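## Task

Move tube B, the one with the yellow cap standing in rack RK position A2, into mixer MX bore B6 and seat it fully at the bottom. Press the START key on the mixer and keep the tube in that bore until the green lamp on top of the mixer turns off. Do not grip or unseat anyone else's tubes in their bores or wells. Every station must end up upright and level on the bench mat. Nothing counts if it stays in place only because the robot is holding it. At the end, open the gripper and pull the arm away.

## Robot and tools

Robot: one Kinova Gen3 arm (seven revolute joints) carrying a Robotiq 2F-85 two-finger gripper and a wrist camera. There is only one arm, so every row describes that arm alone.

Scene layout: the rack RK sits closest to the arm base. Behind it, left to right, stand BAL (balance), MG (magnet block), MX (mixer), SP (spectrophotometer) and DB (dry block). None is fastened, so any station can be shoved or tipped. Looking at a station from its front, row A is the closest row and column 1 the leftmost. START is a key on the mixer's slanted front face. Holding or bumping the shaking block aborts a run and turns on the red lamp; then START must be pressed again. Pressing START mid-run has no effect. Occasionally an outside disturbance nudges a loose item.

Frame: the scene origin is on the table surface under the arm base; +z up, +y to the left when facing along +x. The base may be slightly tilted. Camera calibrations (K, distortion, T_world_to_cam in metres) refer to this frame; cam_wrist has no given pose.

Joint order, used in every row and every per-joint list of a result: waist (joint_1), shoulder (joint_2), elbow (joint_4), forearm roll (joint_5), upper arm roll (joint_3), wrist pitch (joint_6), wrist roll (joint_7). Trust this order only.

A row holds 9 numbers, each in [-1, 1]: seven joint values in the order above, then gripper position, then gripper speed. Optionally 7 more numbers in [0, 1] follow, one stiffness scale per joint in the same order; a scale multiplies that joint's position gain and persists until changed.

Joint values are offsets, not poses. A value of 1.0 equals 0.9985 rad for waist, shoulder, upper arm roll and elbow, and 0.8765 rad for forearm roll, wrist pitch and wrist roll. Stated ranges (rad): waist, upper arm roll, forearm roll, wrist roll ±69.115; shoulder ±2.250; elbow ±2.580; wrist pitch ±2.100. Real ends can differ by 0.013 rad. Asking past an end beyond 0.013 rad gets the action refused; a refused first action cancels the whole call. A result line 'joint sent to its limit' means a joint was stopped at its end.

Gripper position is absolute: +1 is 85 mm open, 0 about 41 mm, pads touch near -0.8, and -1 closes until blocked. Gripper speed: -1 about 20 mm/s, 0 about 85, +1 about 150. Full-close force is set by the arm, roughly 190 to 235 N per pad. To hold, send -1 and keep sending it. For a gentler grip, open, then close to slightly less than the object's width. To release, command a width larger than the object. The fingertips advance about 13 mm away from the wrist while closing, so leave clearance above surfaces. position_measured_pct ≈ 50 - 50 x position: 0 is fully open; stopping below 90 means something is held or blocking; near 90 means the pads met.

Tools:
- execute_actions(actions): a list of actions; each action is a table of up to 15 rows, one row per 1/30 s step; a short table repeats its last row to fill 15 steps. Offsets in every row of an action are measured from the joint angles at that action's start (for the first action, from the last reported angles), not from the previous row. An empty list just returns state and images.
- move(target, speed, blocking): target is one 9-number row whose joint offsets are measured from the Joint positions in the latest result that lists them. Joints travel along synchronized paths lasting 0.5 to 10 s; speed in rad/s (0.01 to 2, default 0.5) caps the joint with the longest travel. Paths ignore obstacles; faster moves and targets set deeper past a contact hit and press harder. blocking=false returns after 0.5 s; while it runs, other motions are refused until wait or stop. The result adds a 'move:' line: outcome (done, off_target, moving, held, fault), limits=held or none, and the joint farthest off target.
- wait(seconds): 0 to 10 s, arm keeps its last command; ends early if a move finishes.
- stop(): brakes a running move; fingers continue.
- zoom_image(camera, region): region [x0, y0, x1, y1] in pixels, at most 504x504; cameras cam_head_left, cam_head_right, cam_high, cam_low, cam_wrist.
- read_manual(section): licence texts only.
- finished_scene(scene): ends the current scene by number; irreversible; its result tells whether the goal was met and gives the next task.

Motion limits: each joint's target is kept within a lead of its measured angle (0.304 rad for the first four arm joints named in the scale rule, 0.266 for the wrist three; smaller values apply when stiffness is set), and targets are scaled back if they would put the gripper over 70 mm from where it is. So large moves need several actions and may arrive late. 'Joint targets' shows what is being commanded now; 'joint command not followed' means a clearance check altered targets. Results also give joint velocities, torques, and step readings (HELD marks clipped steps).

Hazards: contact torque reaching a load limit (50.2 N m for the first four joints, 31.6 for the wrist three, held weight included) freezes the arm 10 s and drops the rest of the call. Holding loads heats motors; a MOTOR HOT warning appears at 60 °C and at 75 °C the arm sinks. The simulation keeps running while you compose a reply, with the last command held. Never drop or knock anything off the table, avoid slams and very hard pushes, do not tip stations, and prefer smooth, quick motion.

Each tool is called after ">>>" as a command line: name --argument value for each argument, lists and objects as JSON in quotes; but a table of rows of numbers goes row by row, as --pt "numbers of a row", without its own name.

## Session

>>> execute_actions --actions '[]'

Scene clock: 0.00 s.
position_measured_pct=0.0
Joint names: [waist, shoulder, elbow, forearm roll, upper arm roll, wrist pitch, wrist roll]
Joint positions: [-0.547  1.024  1.362 -1.013 -0.597  1.362  3.066]
Joint velocities: [ 0.    -0.    -0.001  0.001 -0.001  0.002 -0.   ]
Joint torques (N m, as the joint torque sensors report them, + toward a larger angle): no reading
Joint targets: [-0.547 1.024 1.362 -1.013 -0.597 1.362 3.066]
Joint stiffness scale: [1. 1. 1. 1. 1. 1. 1.]

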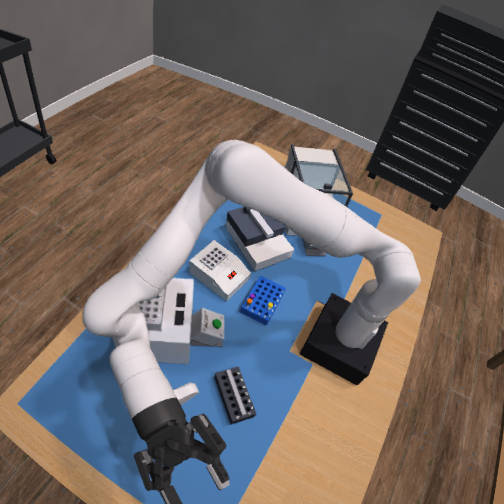

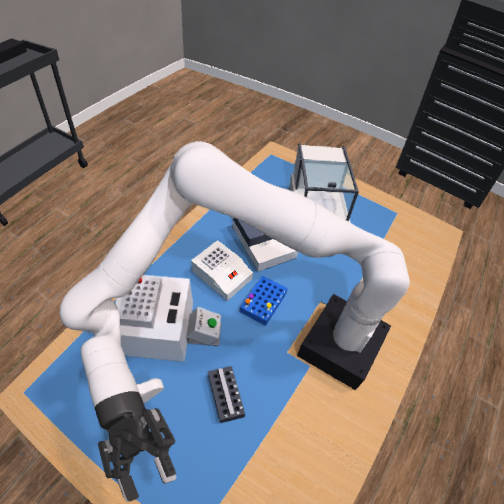

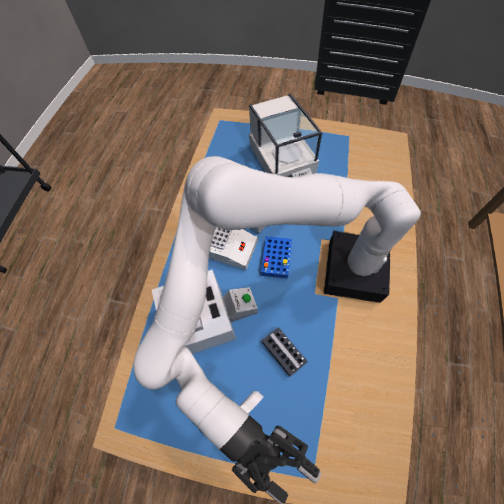

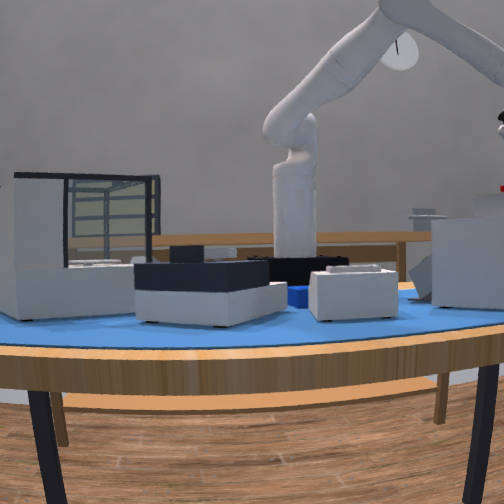

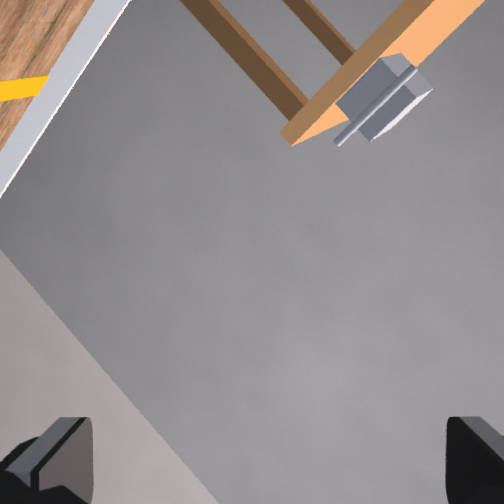

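>>> move --target '[0.15,-0.95,0.5,0.7,0.602,-0.4,0.95,0.2,0]' --speed 1

>>> move --target '[0.2,0.236,0.684,0.465,0,-0.83,0.95,0.2,0]' --speed 1

Scene clock: 4.73 s.
position_measured_pct=40.1
Joint names: [waist, shoulder, elbow, forearm roll, upper arm roll, wrist pitch, wrist roll]
Joint positions: [-0.401  0.079  1.857 -0.404  0.002  1.018  3.887]
Joint velocities: [ 0.    -0.002  0.001  0.002 -0.     0.    -0.   ]
Joint torques (N m, as the joint torque sensors report them, + toward a larger angle): [ -0.12 -11.12  -8.07  -0.61  -0.29  -0.42   0.09]
Joint targets: [-0.397 0.076 1.862 -0.400 0.004 1.011 3.898]
Joint stiffness scale: [1. 1. 1. 1. 1. 1. 1.]
move: off_target; limits=none; farthest joint: the wrist roll, 0.011 radians from its target (0.833 radians at the start)

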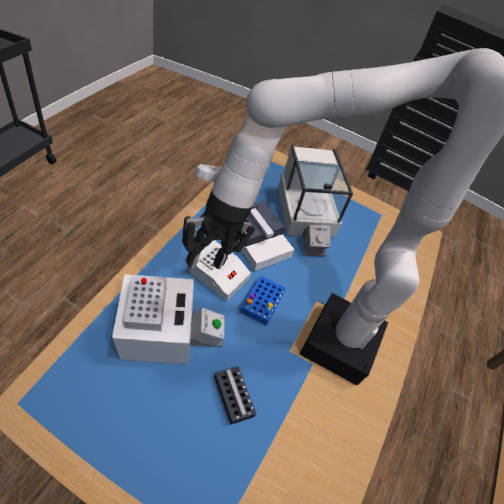

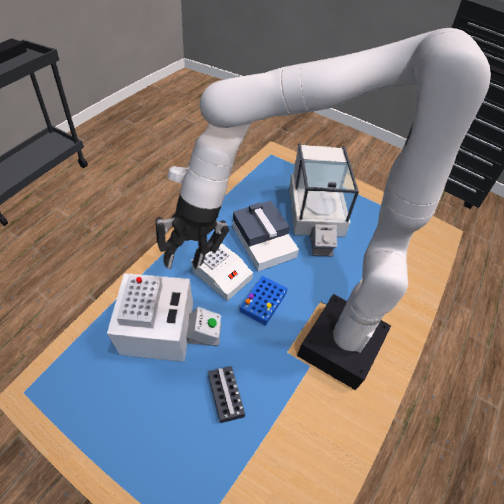

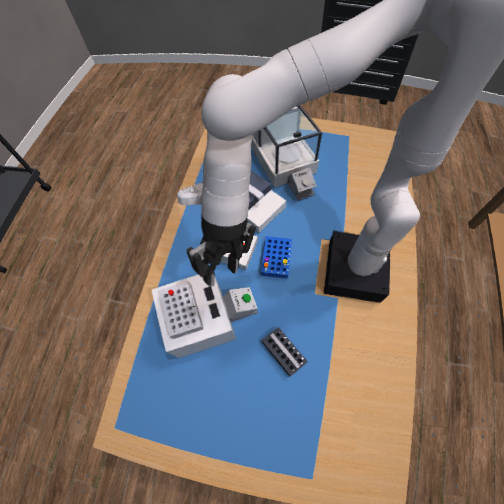

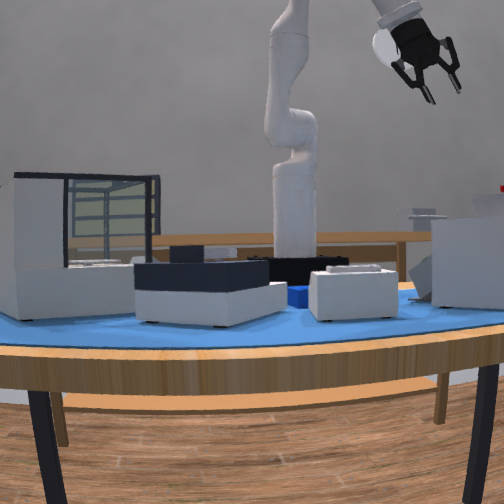

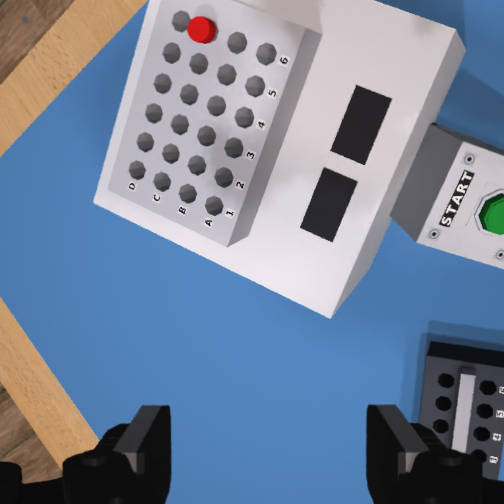

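Scene clock: 6.20 s.
position_measured_pct=40.1
Joint names: [waist, shoulder, elbow, forearm roll, upper arm roll, wrist pitch, wrist roll]
Joint positions: [-0.205  0.311  2.535 -0.     0.002  0.298  4.709]
Joint velocities: [ 0.004  0.003  0.001  0.001 -0.    -0.001  0.001]
Joint torques (N m, as the joint torque sensors report them, + toward a larger angle): [ 0.21 -9.89 -2.14  0.27  0.08  0.    0.12]
Joint targets: [-0.201 0.314 2.540 0.004 0.002 0.291 4.720]
Joint stiffness scale: [1. 1. 1. 1. 1. 1. 1.]
move: off_target; limits=none; farthest joint: the wrist roll, 0.011 radians from its target (0.832 radians at the start)

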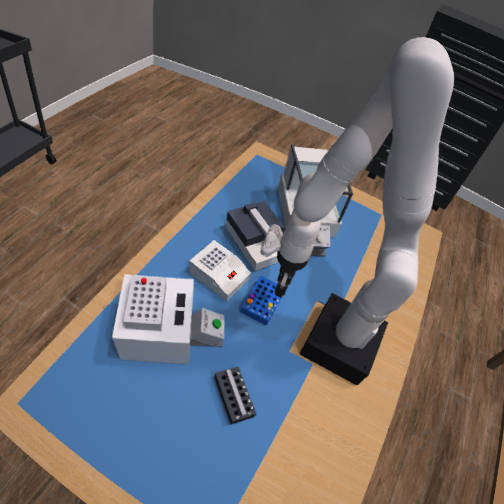

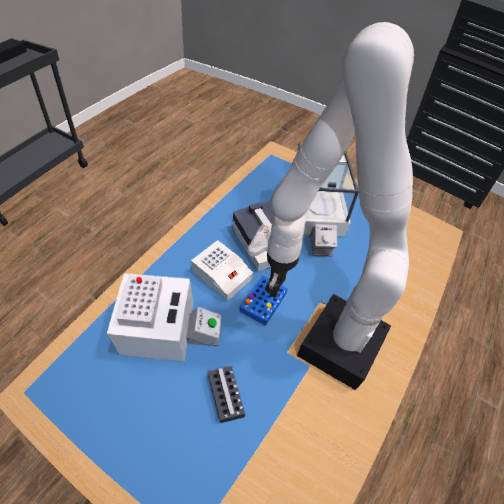

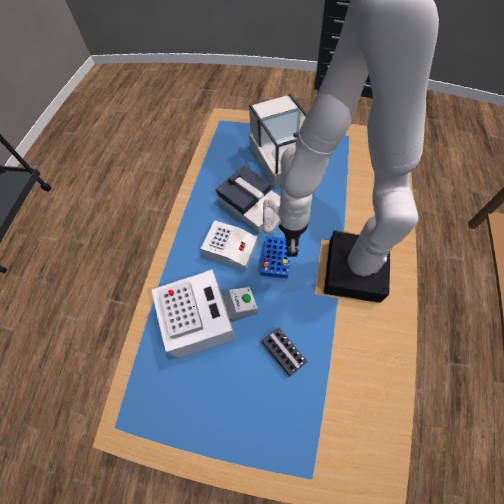

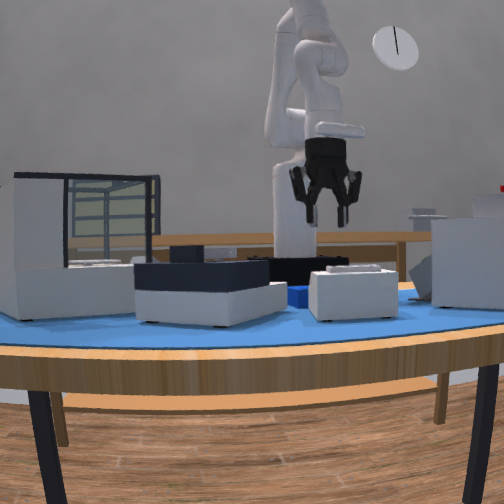

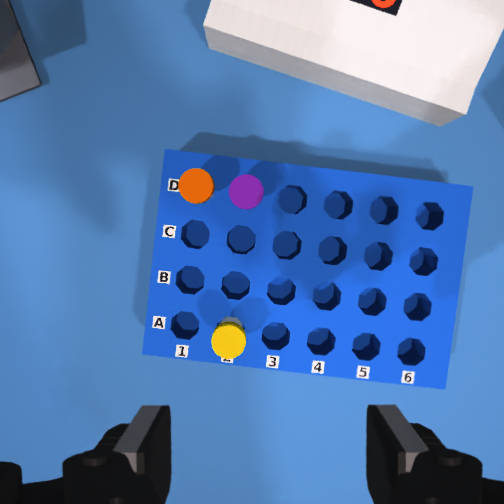

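>>> move --target '[-0.06,0.261,0.013,0,0,-0.314,0,-0.2,0]'

Scene clock: 9.43 s.
position_measured_pct=59.9
Joint names: [waist, shoulder, elbow, forearm roll, upper arm roll, wrist pitch, wrist roll]
Joint positions: [-0.261  0.569  2.543 -0.     0.002  0.03   4.709]
Joint velocities: [-0.001  0.002  0.     0.    -0.    -0.001 -0.001]
Joint torques (N m, as the joint torque sensors report them, + toward a larger angle): [ -0.24 -11.48   0.28   0.16   0.1    0.     0.08]
Joint targets: [-0.265 0.572 2.548 -0.000 0.002 0.023 4.709]
Joint stiffness scale: [1. 1. 1. 1. 1. 1. 1.]
move: done; limits=none; farthest joint: the wrist pitch, 0.008 radians from its target (0.275 radians at the start)

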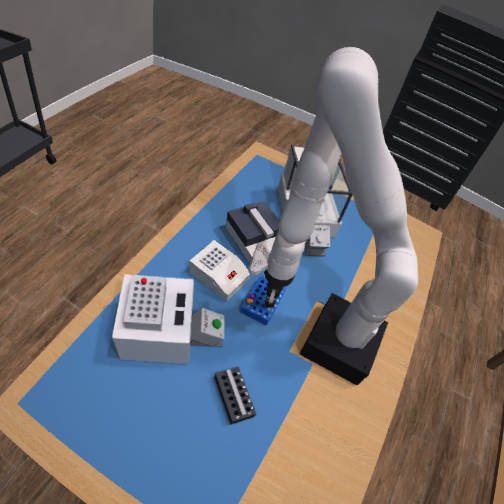

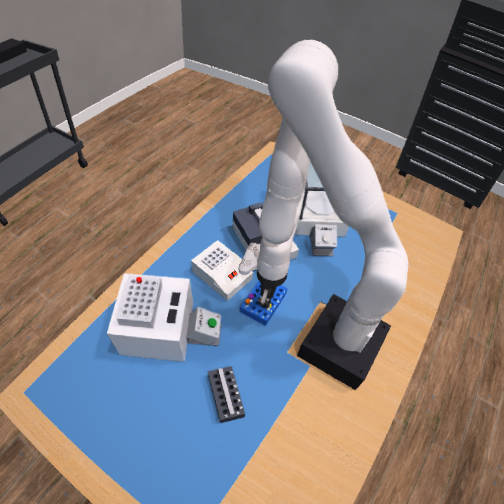

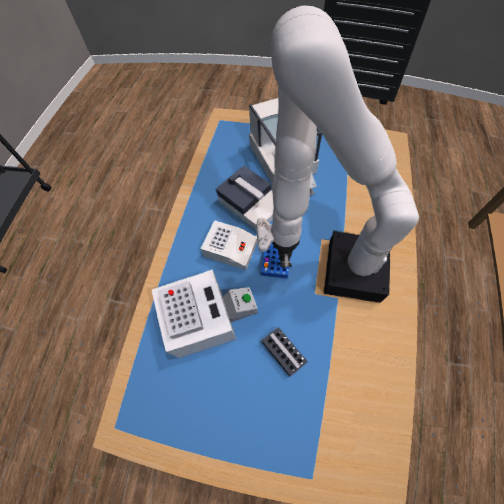

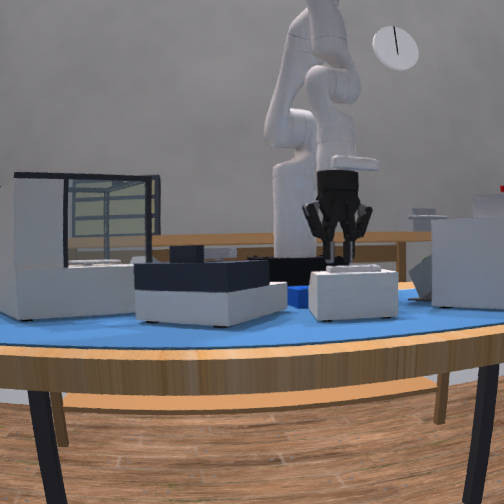

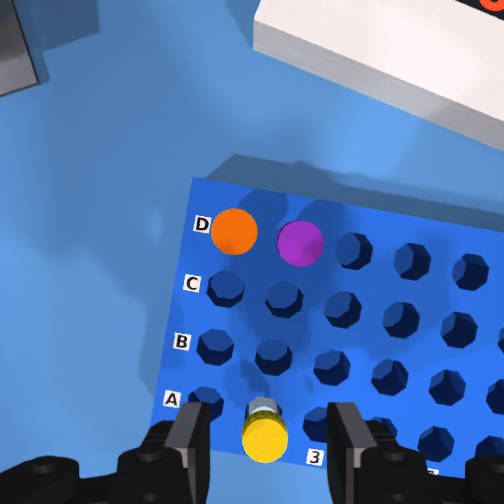

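>>> move --target '[0,0.116,0.019,0,0,-0.153,0,-0.2,0]' --speed 0.25

>>> move --target '[0,0,0,0,0,0,0,-0.66,-0.5]'

Scene clock: 13.33 s.
position_measured_pct=59.9
Joint names: [waist, shoulder, elbow, forearm roll, upper arm roll, wrist pitch, wrist roll]
Joint positions: [-0.261  0.682  2.557 -0.     0.002 -0.096  4.709]
Joint velocities: [ 0.     0.002  0.001  0.001  0.    -0.001  0.001]
Joint torques (N m, as the joint torque sensors report them, + toward a larger angle): [ -0.12 -11.79   1.48   0.24   0.18   0.02   0.19]
Joint targets: [-0.261 0.685 2.562 -0.000 0.002 -0.104 4.709]
Joint stiffness scale: [1. 1. 1. 1. 1. 1. 1.]
move: done; limits=none; farthest joint: the wrist pitch, 0.008 radians from its target (0.134 radians at the start)

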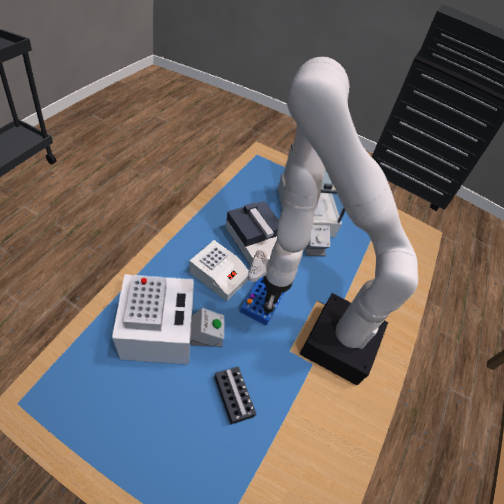

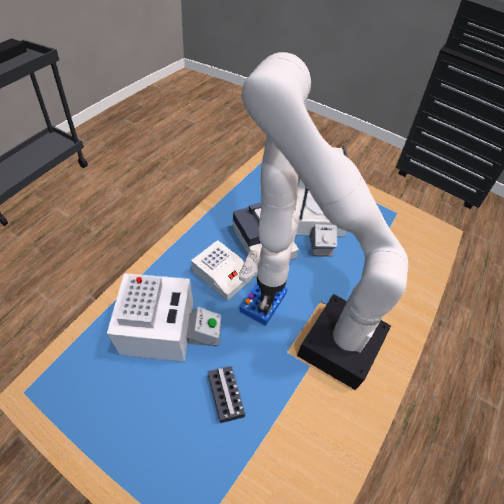

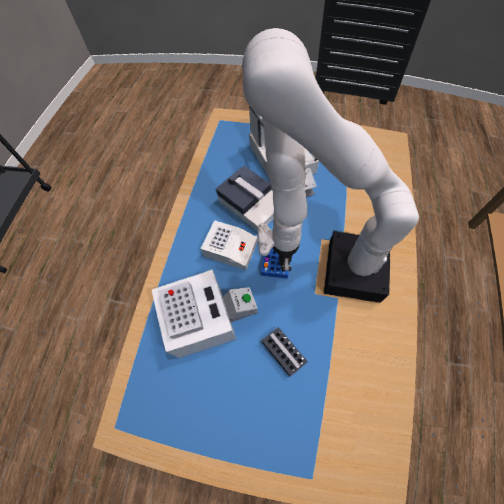

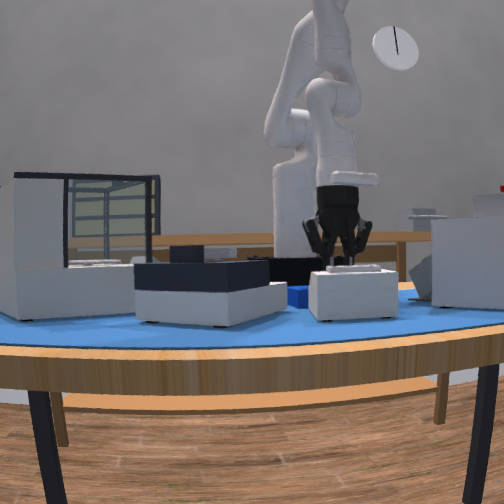

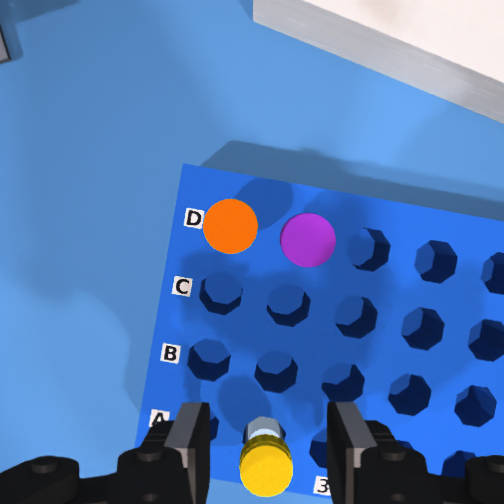

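Scene clock: 14.00 s.
position_measured_pct=80.6
Joint names: [waist, shoulder, elbow, forearm roll, upper arm roll, wrist pitch, wrist roll]
Joint positions: [-0.261  0.682  2.557 -0.     0.002 -0.096  4.709]
Joint velocities: [-0.002  0.001  0.001  0.     0.     0.001 -0.001]
Joint torques (N m, as the joint torque sensors report them, + toward a larger angle): [  0.09 -11.5    1.38   0.24   0.28   0.03   0.12]
Joint targets: [-0.261 0.682 2.557 -0.000 0.002 -0.096 4.709]
Joint stiffness scale: [1. 1. 1. 1. 1. 1. 1.]
move: done; limits=none; farthest joint: the waist, 0.000 radians from its target (0.000 radians at the start)

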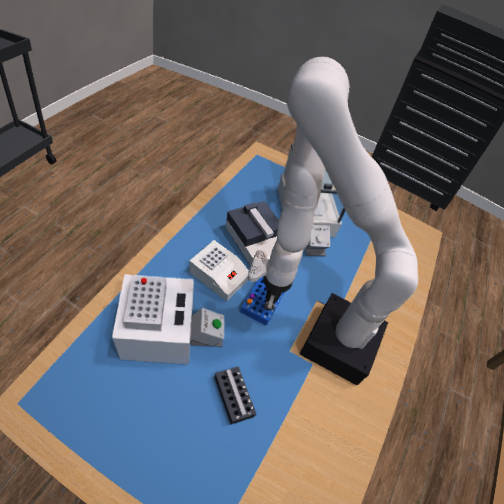

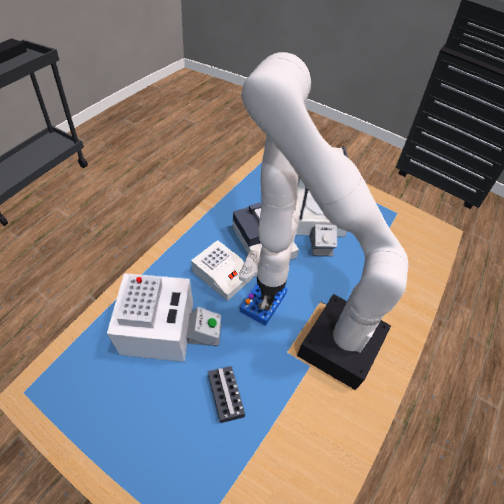

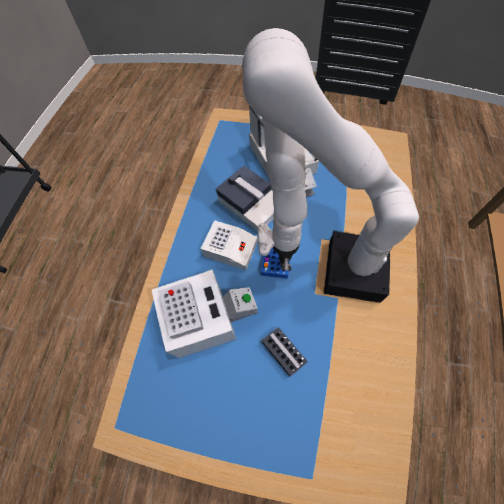

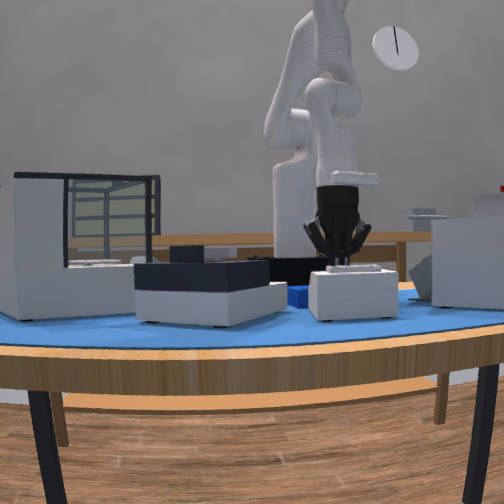

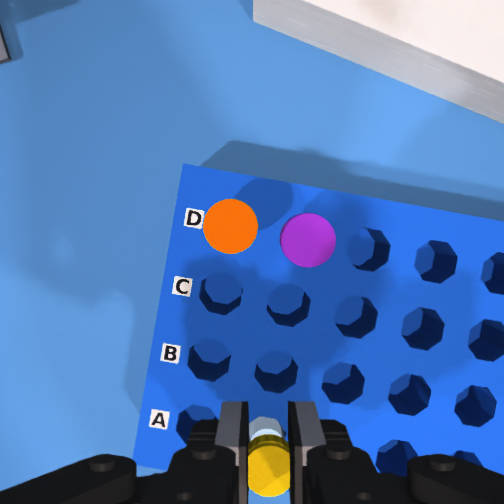

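>>> move --target '[0,-0.119,-0.014,0,0,0.15,0,-0.66,0]' --speed 0.2

>>> move --target '[0,-0.243,-0.06,0,0,0.344,0,-0.66,0]' --speed 0.4

>>> move --target '[-0.1,-0.305,-0.3,0,0,0.688,0,-0.66,0]' --speed 0.7

>>> move --target '[-0.115,0.515,-0.735,0,0,0.257,0,-0.66,0]' --speed 0.7

Scene clock: 21.50 s.
position_measured_pct=80.6
Joint names: [waist, shoulder, elbow, forearm roll, upper arm roll, wrist pitch, wrist roll]
Joint positions: [-0.261  0.566  2.548 -0.     0.002  0.028  4.709]
Joint velocities: [-0.    -0.003 -0.    -0.     0.    -0.    -0.002]
Joint torques (N m, as the joint torque sensors report them, + toward a larger angle): [  0.05 -11.38   0.33   0.25   0.13  -0.04   0.11]
Joint targets: [-0.261 0.563 2.543 -0.000 0.002 0.035 4.709]
Joint stiffness scale: [1. 1. 1. 1. 1. 1. 1.]
move: done; limits=none; farthest joint: the wrist pitch, 0.008 radians from its target (0.132 radians at the start)

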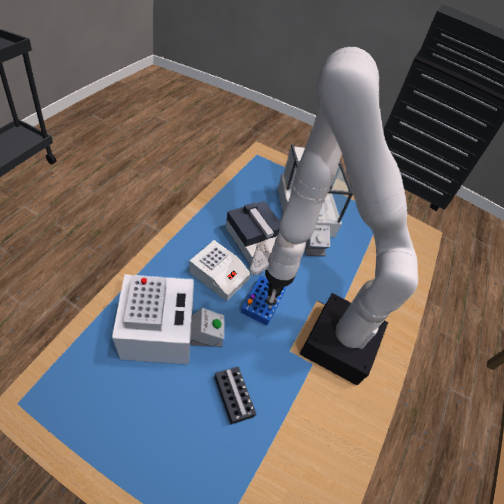

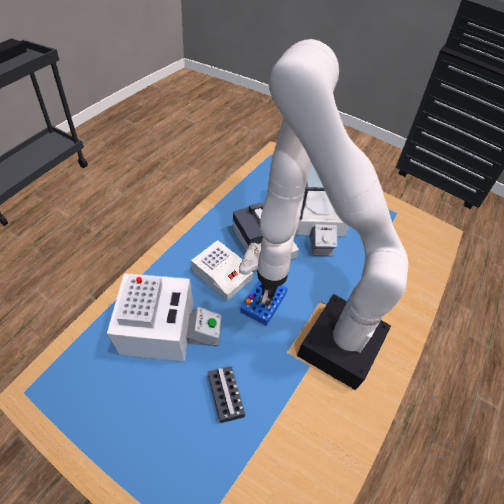

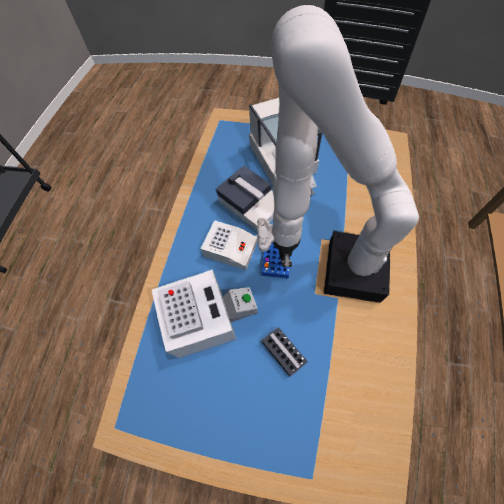

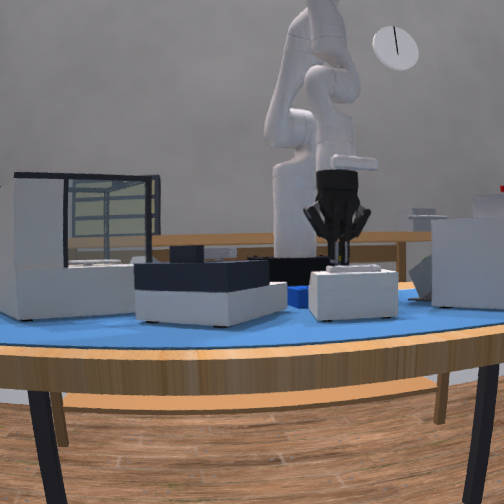

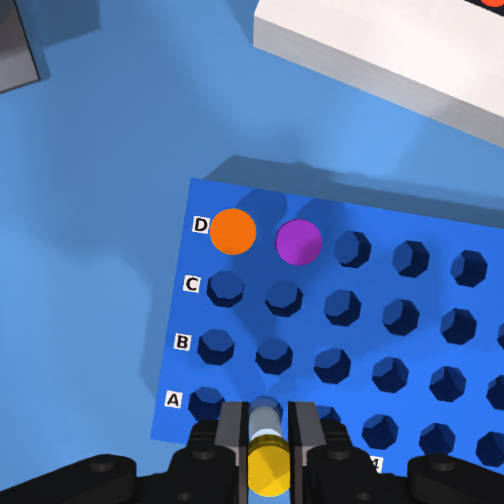

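Scene clock: 22.87 s.
position_measured_pct=80.6
Joint names: [waist, shoulder, elbow, forearm roll, upper arm roll, wrist pitch, wrist roll]
Joint positions: [-0.261  0.326  2.493 -0.     0.002  0.322  4.709]
Joint velocities: [-0.    -0.002 -0.001 -0.001 -0.     0.     0.001]
Joint torques (N m, as the joint torque sensors report them, + toward a larger angle): [-0.17 -9.48 -2.31  0.2  -0.01 -0.05  0.13]
Joint targets: [-0.261 0.323 2.488 -0.000 0.002 0.329 4.709]
Joint stiffness scale: [1. 1. 1. 1. 1. 1. 1.]
move: done; limits=none; farthest joint: the wrist pitch, 0.008 radians from its target (0.302 radians at the start)

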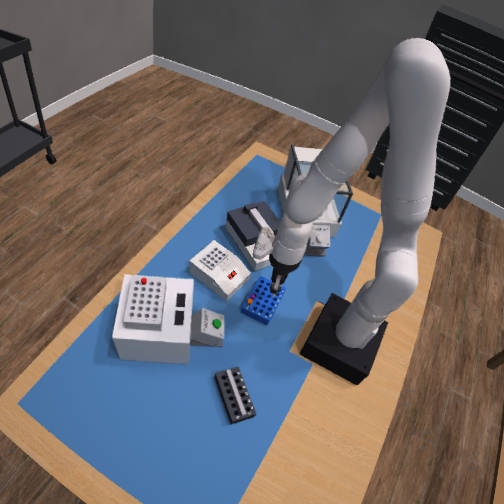

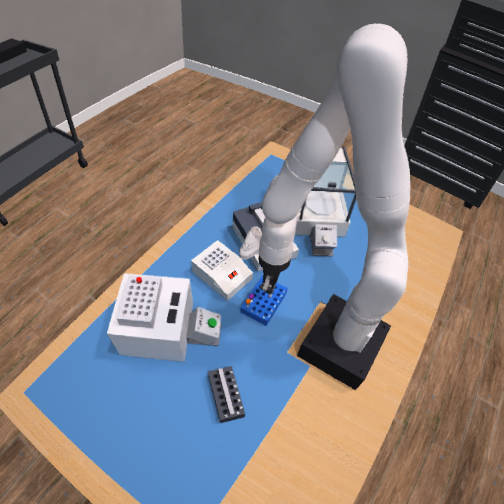

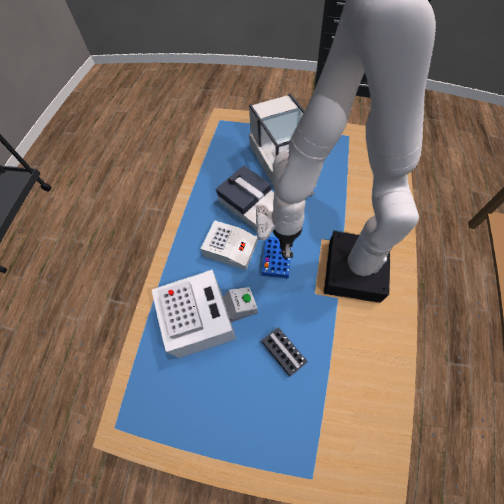

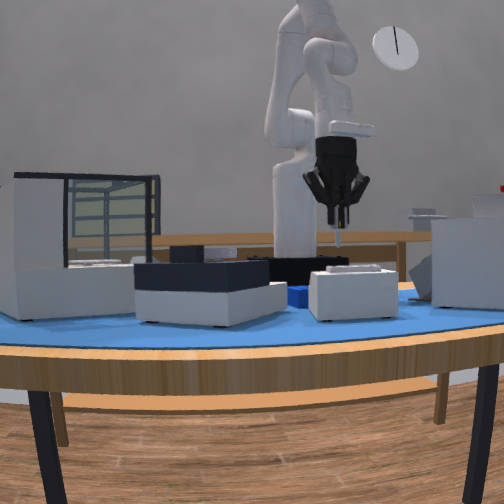

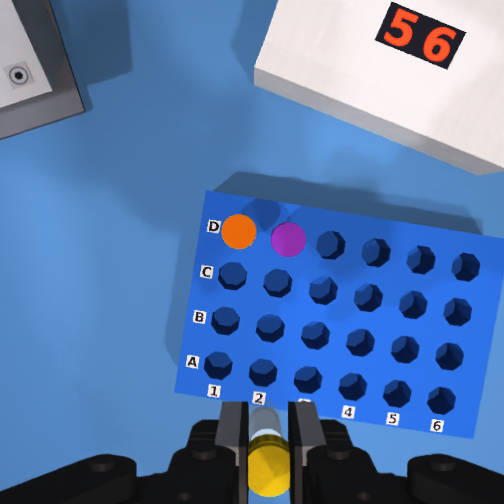

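Scene clock: 24.40 s.
position_measured_pct=80.6
Joint names: [waist, shoulder, elbow, forearm roll, upper arm roll, wrist pitch, wrist roll]
Joint positions: [-0.358  0.025  2.198 -0.     0.002  0.918  4.709]
Joint velocities: [-0.001 -0.003  0.002  0.     0.     0.     0.   ]
Joint torques (N m, as the joint torque sensors report them, + toward a larger angle): [-0.32 -8.45 -6.38  0.28 -0.25  0.04  0.13]
Joint targets: [-0.361 0.022 2.193 -0.000 0.002 0.925 4.709]
Joint stiffness scale: [1. 1. 1. 1. 1. 1. 1.]
move: done; limits=none; farthest joint: the wrist pitch, 0.007 radians from its target (0.603 radians at the start)

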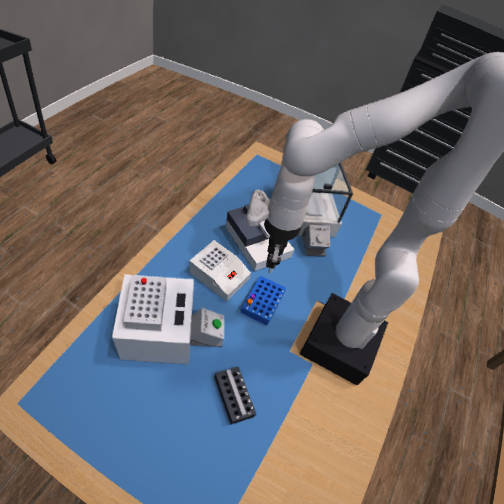

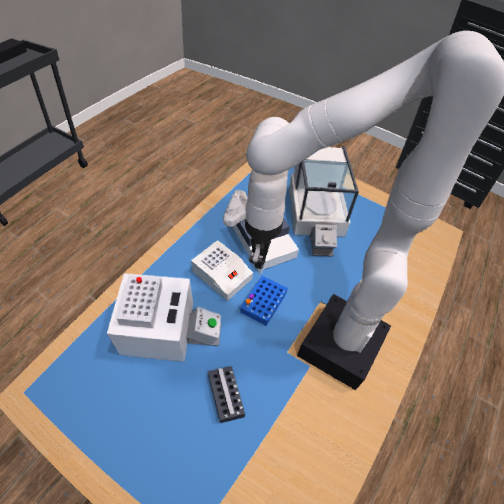

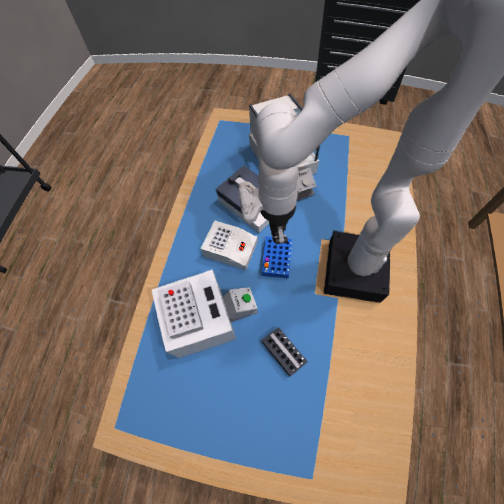

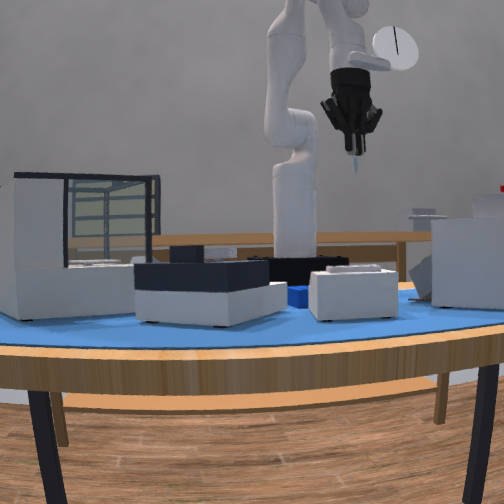

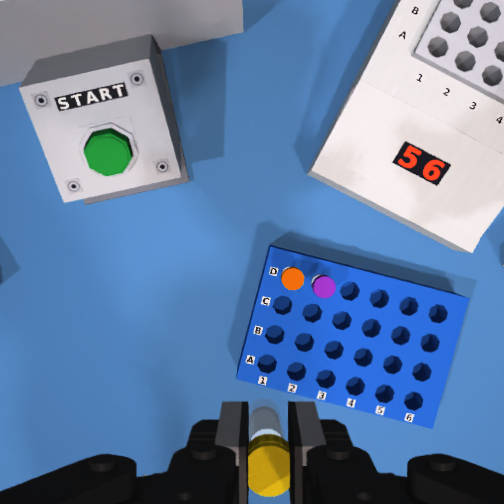

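Scene clock: 26.13 s.
position_measured_pct=80.6
Joint names: [waist, shoulder, elbow, forearm roll, upper arm roll, wrist pitch, wrist roll]
Joint positions: [-0.469  0.536  1.469 -0.     0.002  1.136  4.709]
Joint velocities: [ 0.     0.001  0.    -0.     0.     0.001 -0.002]
Joint torques (N m, as the joint torque sensors report them, + toward a larger angle): [  0.06 -19.13  -7.45   0.32   0.13   0.01   0.12]
Joint targets: [-0.472 0.539 1.464 -0.000 0.002 1.143 4.709]
Joint stiffness scale: [1. 1. 1. 1. 1. 1. 1.]
move: done; limits=none; farthest joint: the wrist pitch, 0.008 radians from its target (0.226 radians at the start)

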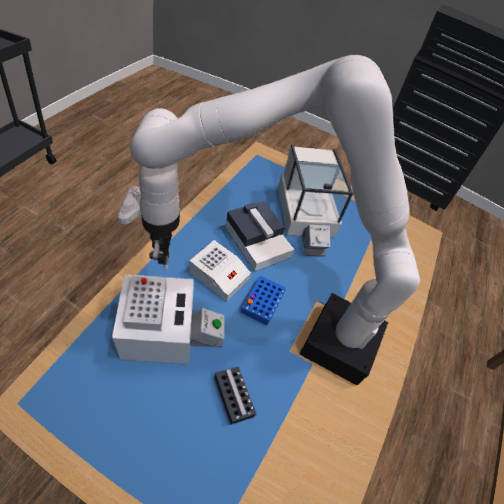

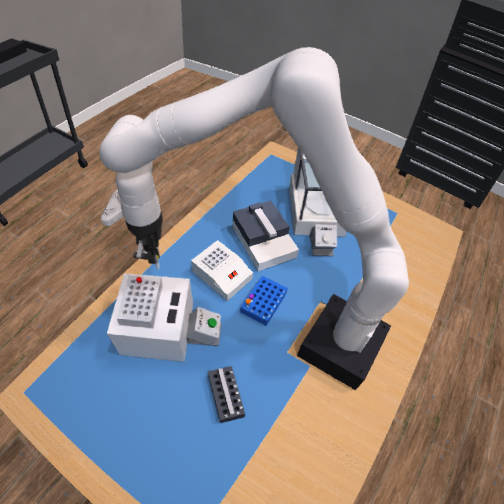

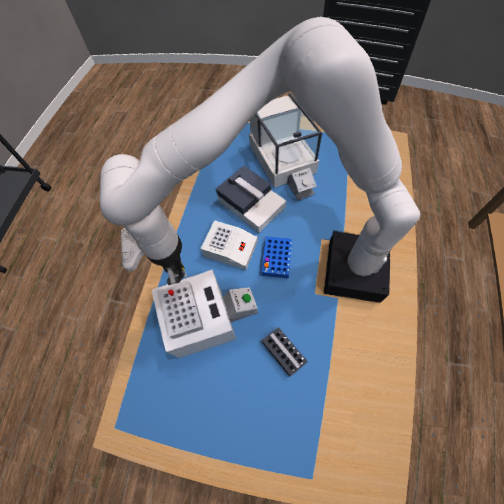

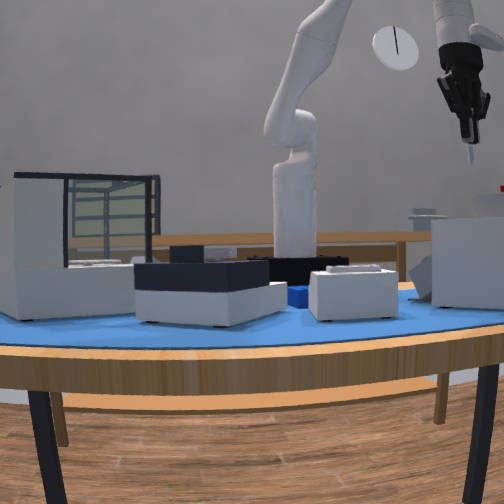

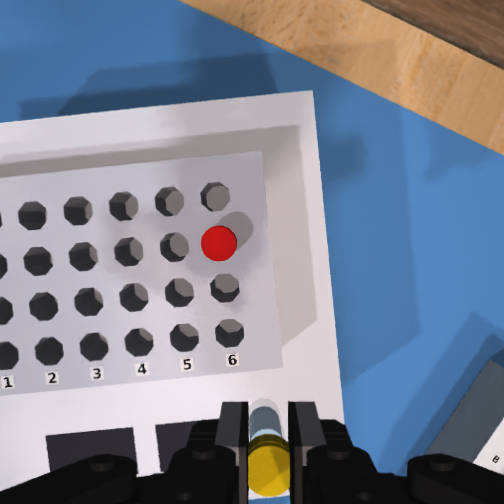

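>>> move --target '[-0.032,0.127,-0.057,0,0,-0.09,0.1,-0.66,0]' --speed 0.15

>>> zoom_image --camera "cam_wrist" --region '[170,320,370,504]'

Scene clock: 30.43 s.
position_measured_pct=80.6
Joint names: [waist, shoulder, elbow, forearm roll, upper arm roll, wrist pitch, wrist roll]
Joint positions: [-0.497  0.659  1.417 -0.     0.002  1.064  4.786]
Joint velocities: [-0.001  0.001 -0.003 -0.001  0.    -0.    -0.001]
Joint torques (N m, as the joint torque sensors report them, + toward a larger angle): [ -0.25 -19.84  -6.4    0.15  -0.01  -0.05   0.13]
Joint targets: [-0.501 0.663 1.412 -0.000 0.002 1.057 4.797]
Joint stiffness scale: [1. 1. 1. 1. 1. 1. 1.]
move: off_target; limits=none; farthest joint: the wrist roll, 0.011 radians from its target (0.088 radians at the start)

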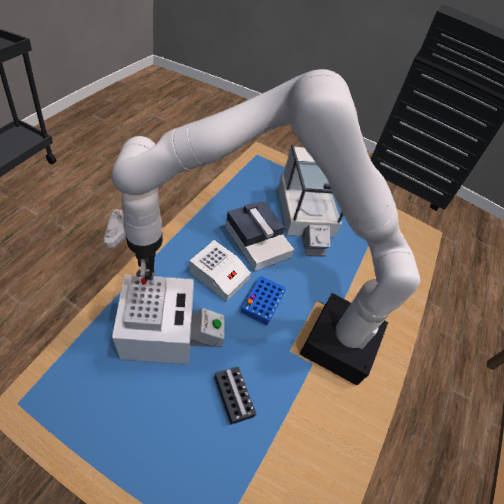

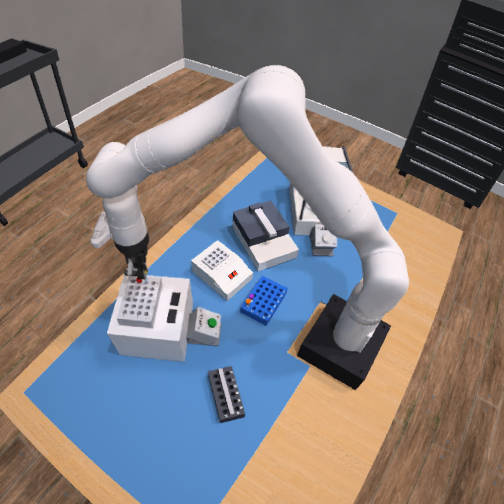

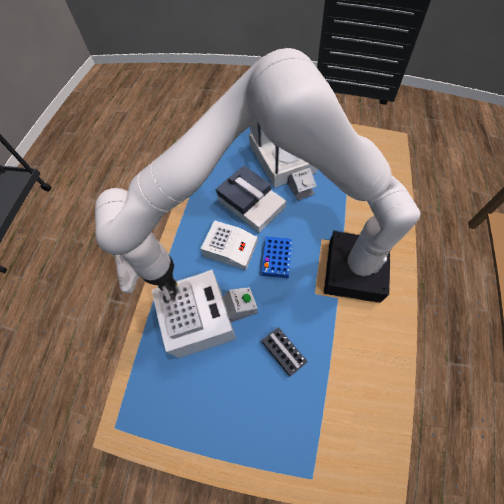

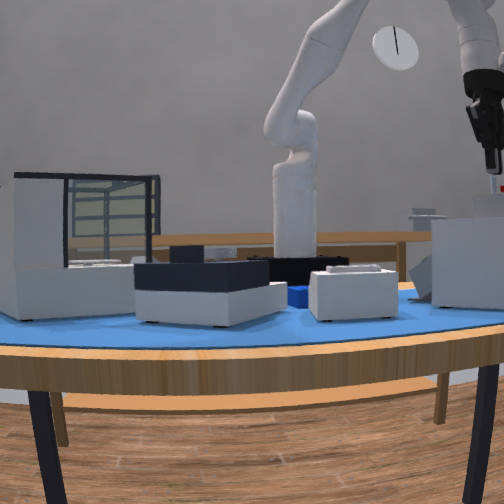

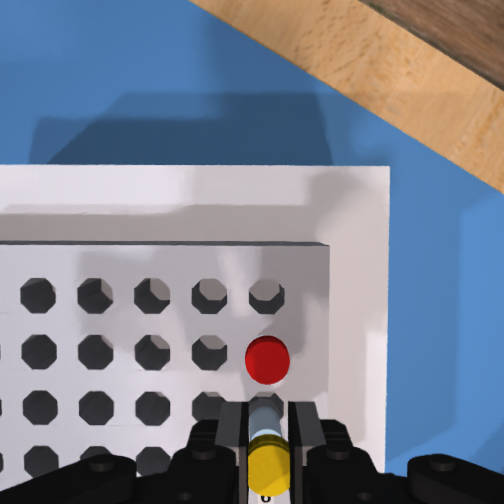

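Region (170, 320, 370, 504) of cam_wrist's 504x504 image, scaled by 2.520; it fills the top 464 rows of this view, and the rest is white.

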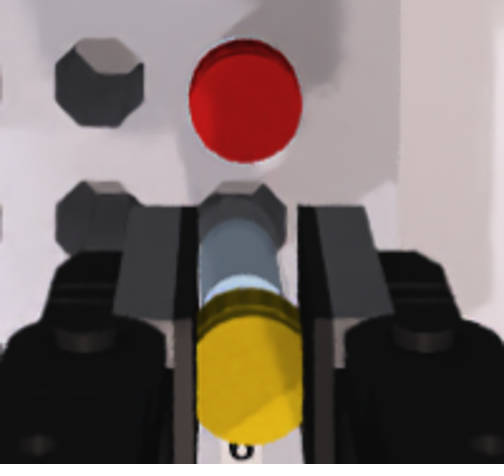

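>>> move --target '[0.005,0.023,0.035,0,0,-0.065,0,-0.66,0]' --speed 0.03

Scene clock: 34.90 s.
position_measured_pct=80.6
Joint names: [waist, shoulder, elbow, forearm roll, upper arm roll, wrist pitch, wrist roll]
Joint positions: [-0.496  0.677  1.443 -0.     0.002  1.01   4.786]
Joint velocities: [-0.     0.002 -0.001  0.    -0.    -0.     0.001]
Joint torques (N m, as the joint torque sensors report them, + toward a larger angle): [  0.24 -18.87  -4.82   0.38   0.51   1.13   0.22]
Joint targets: [-0.492 0.682 1.451 -0.000 0.002 1.007 4.786]
Joint stiffness scale: [1. 1. 1. 1. 1. 1. 1.]
move: done; limits=none; farthest joint: the elbow, 0.009 radians from its target (0.035 radians at the start)

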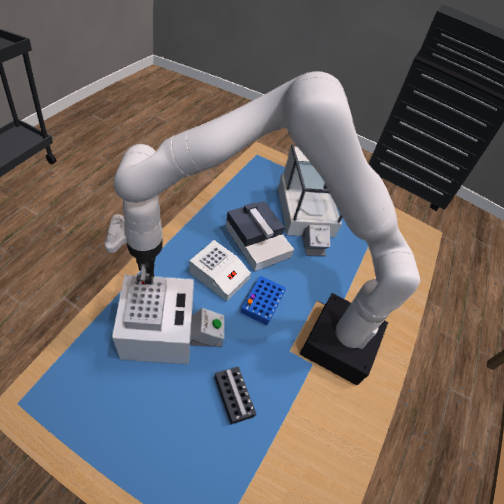

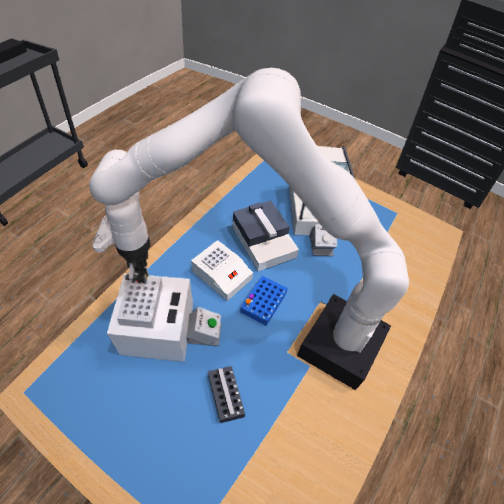

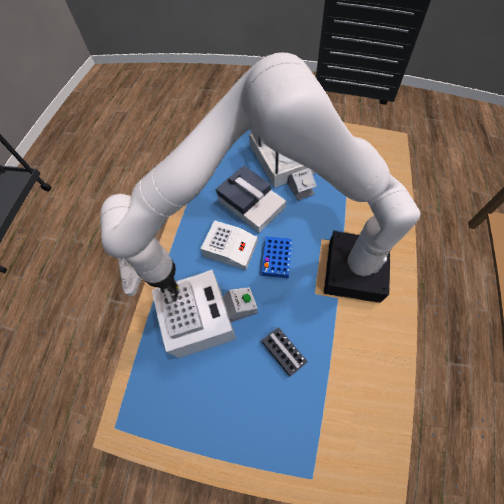

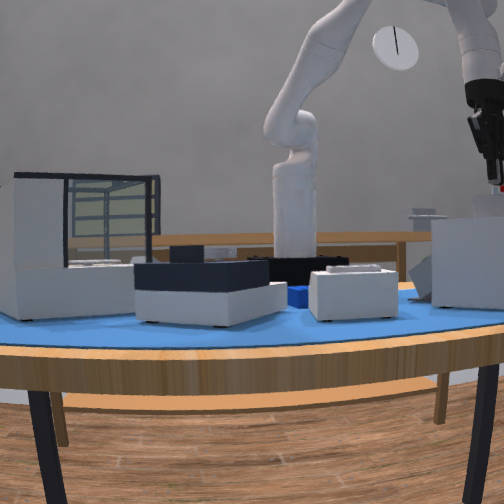

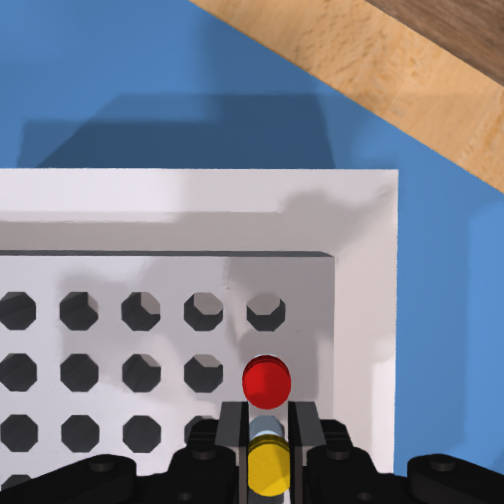

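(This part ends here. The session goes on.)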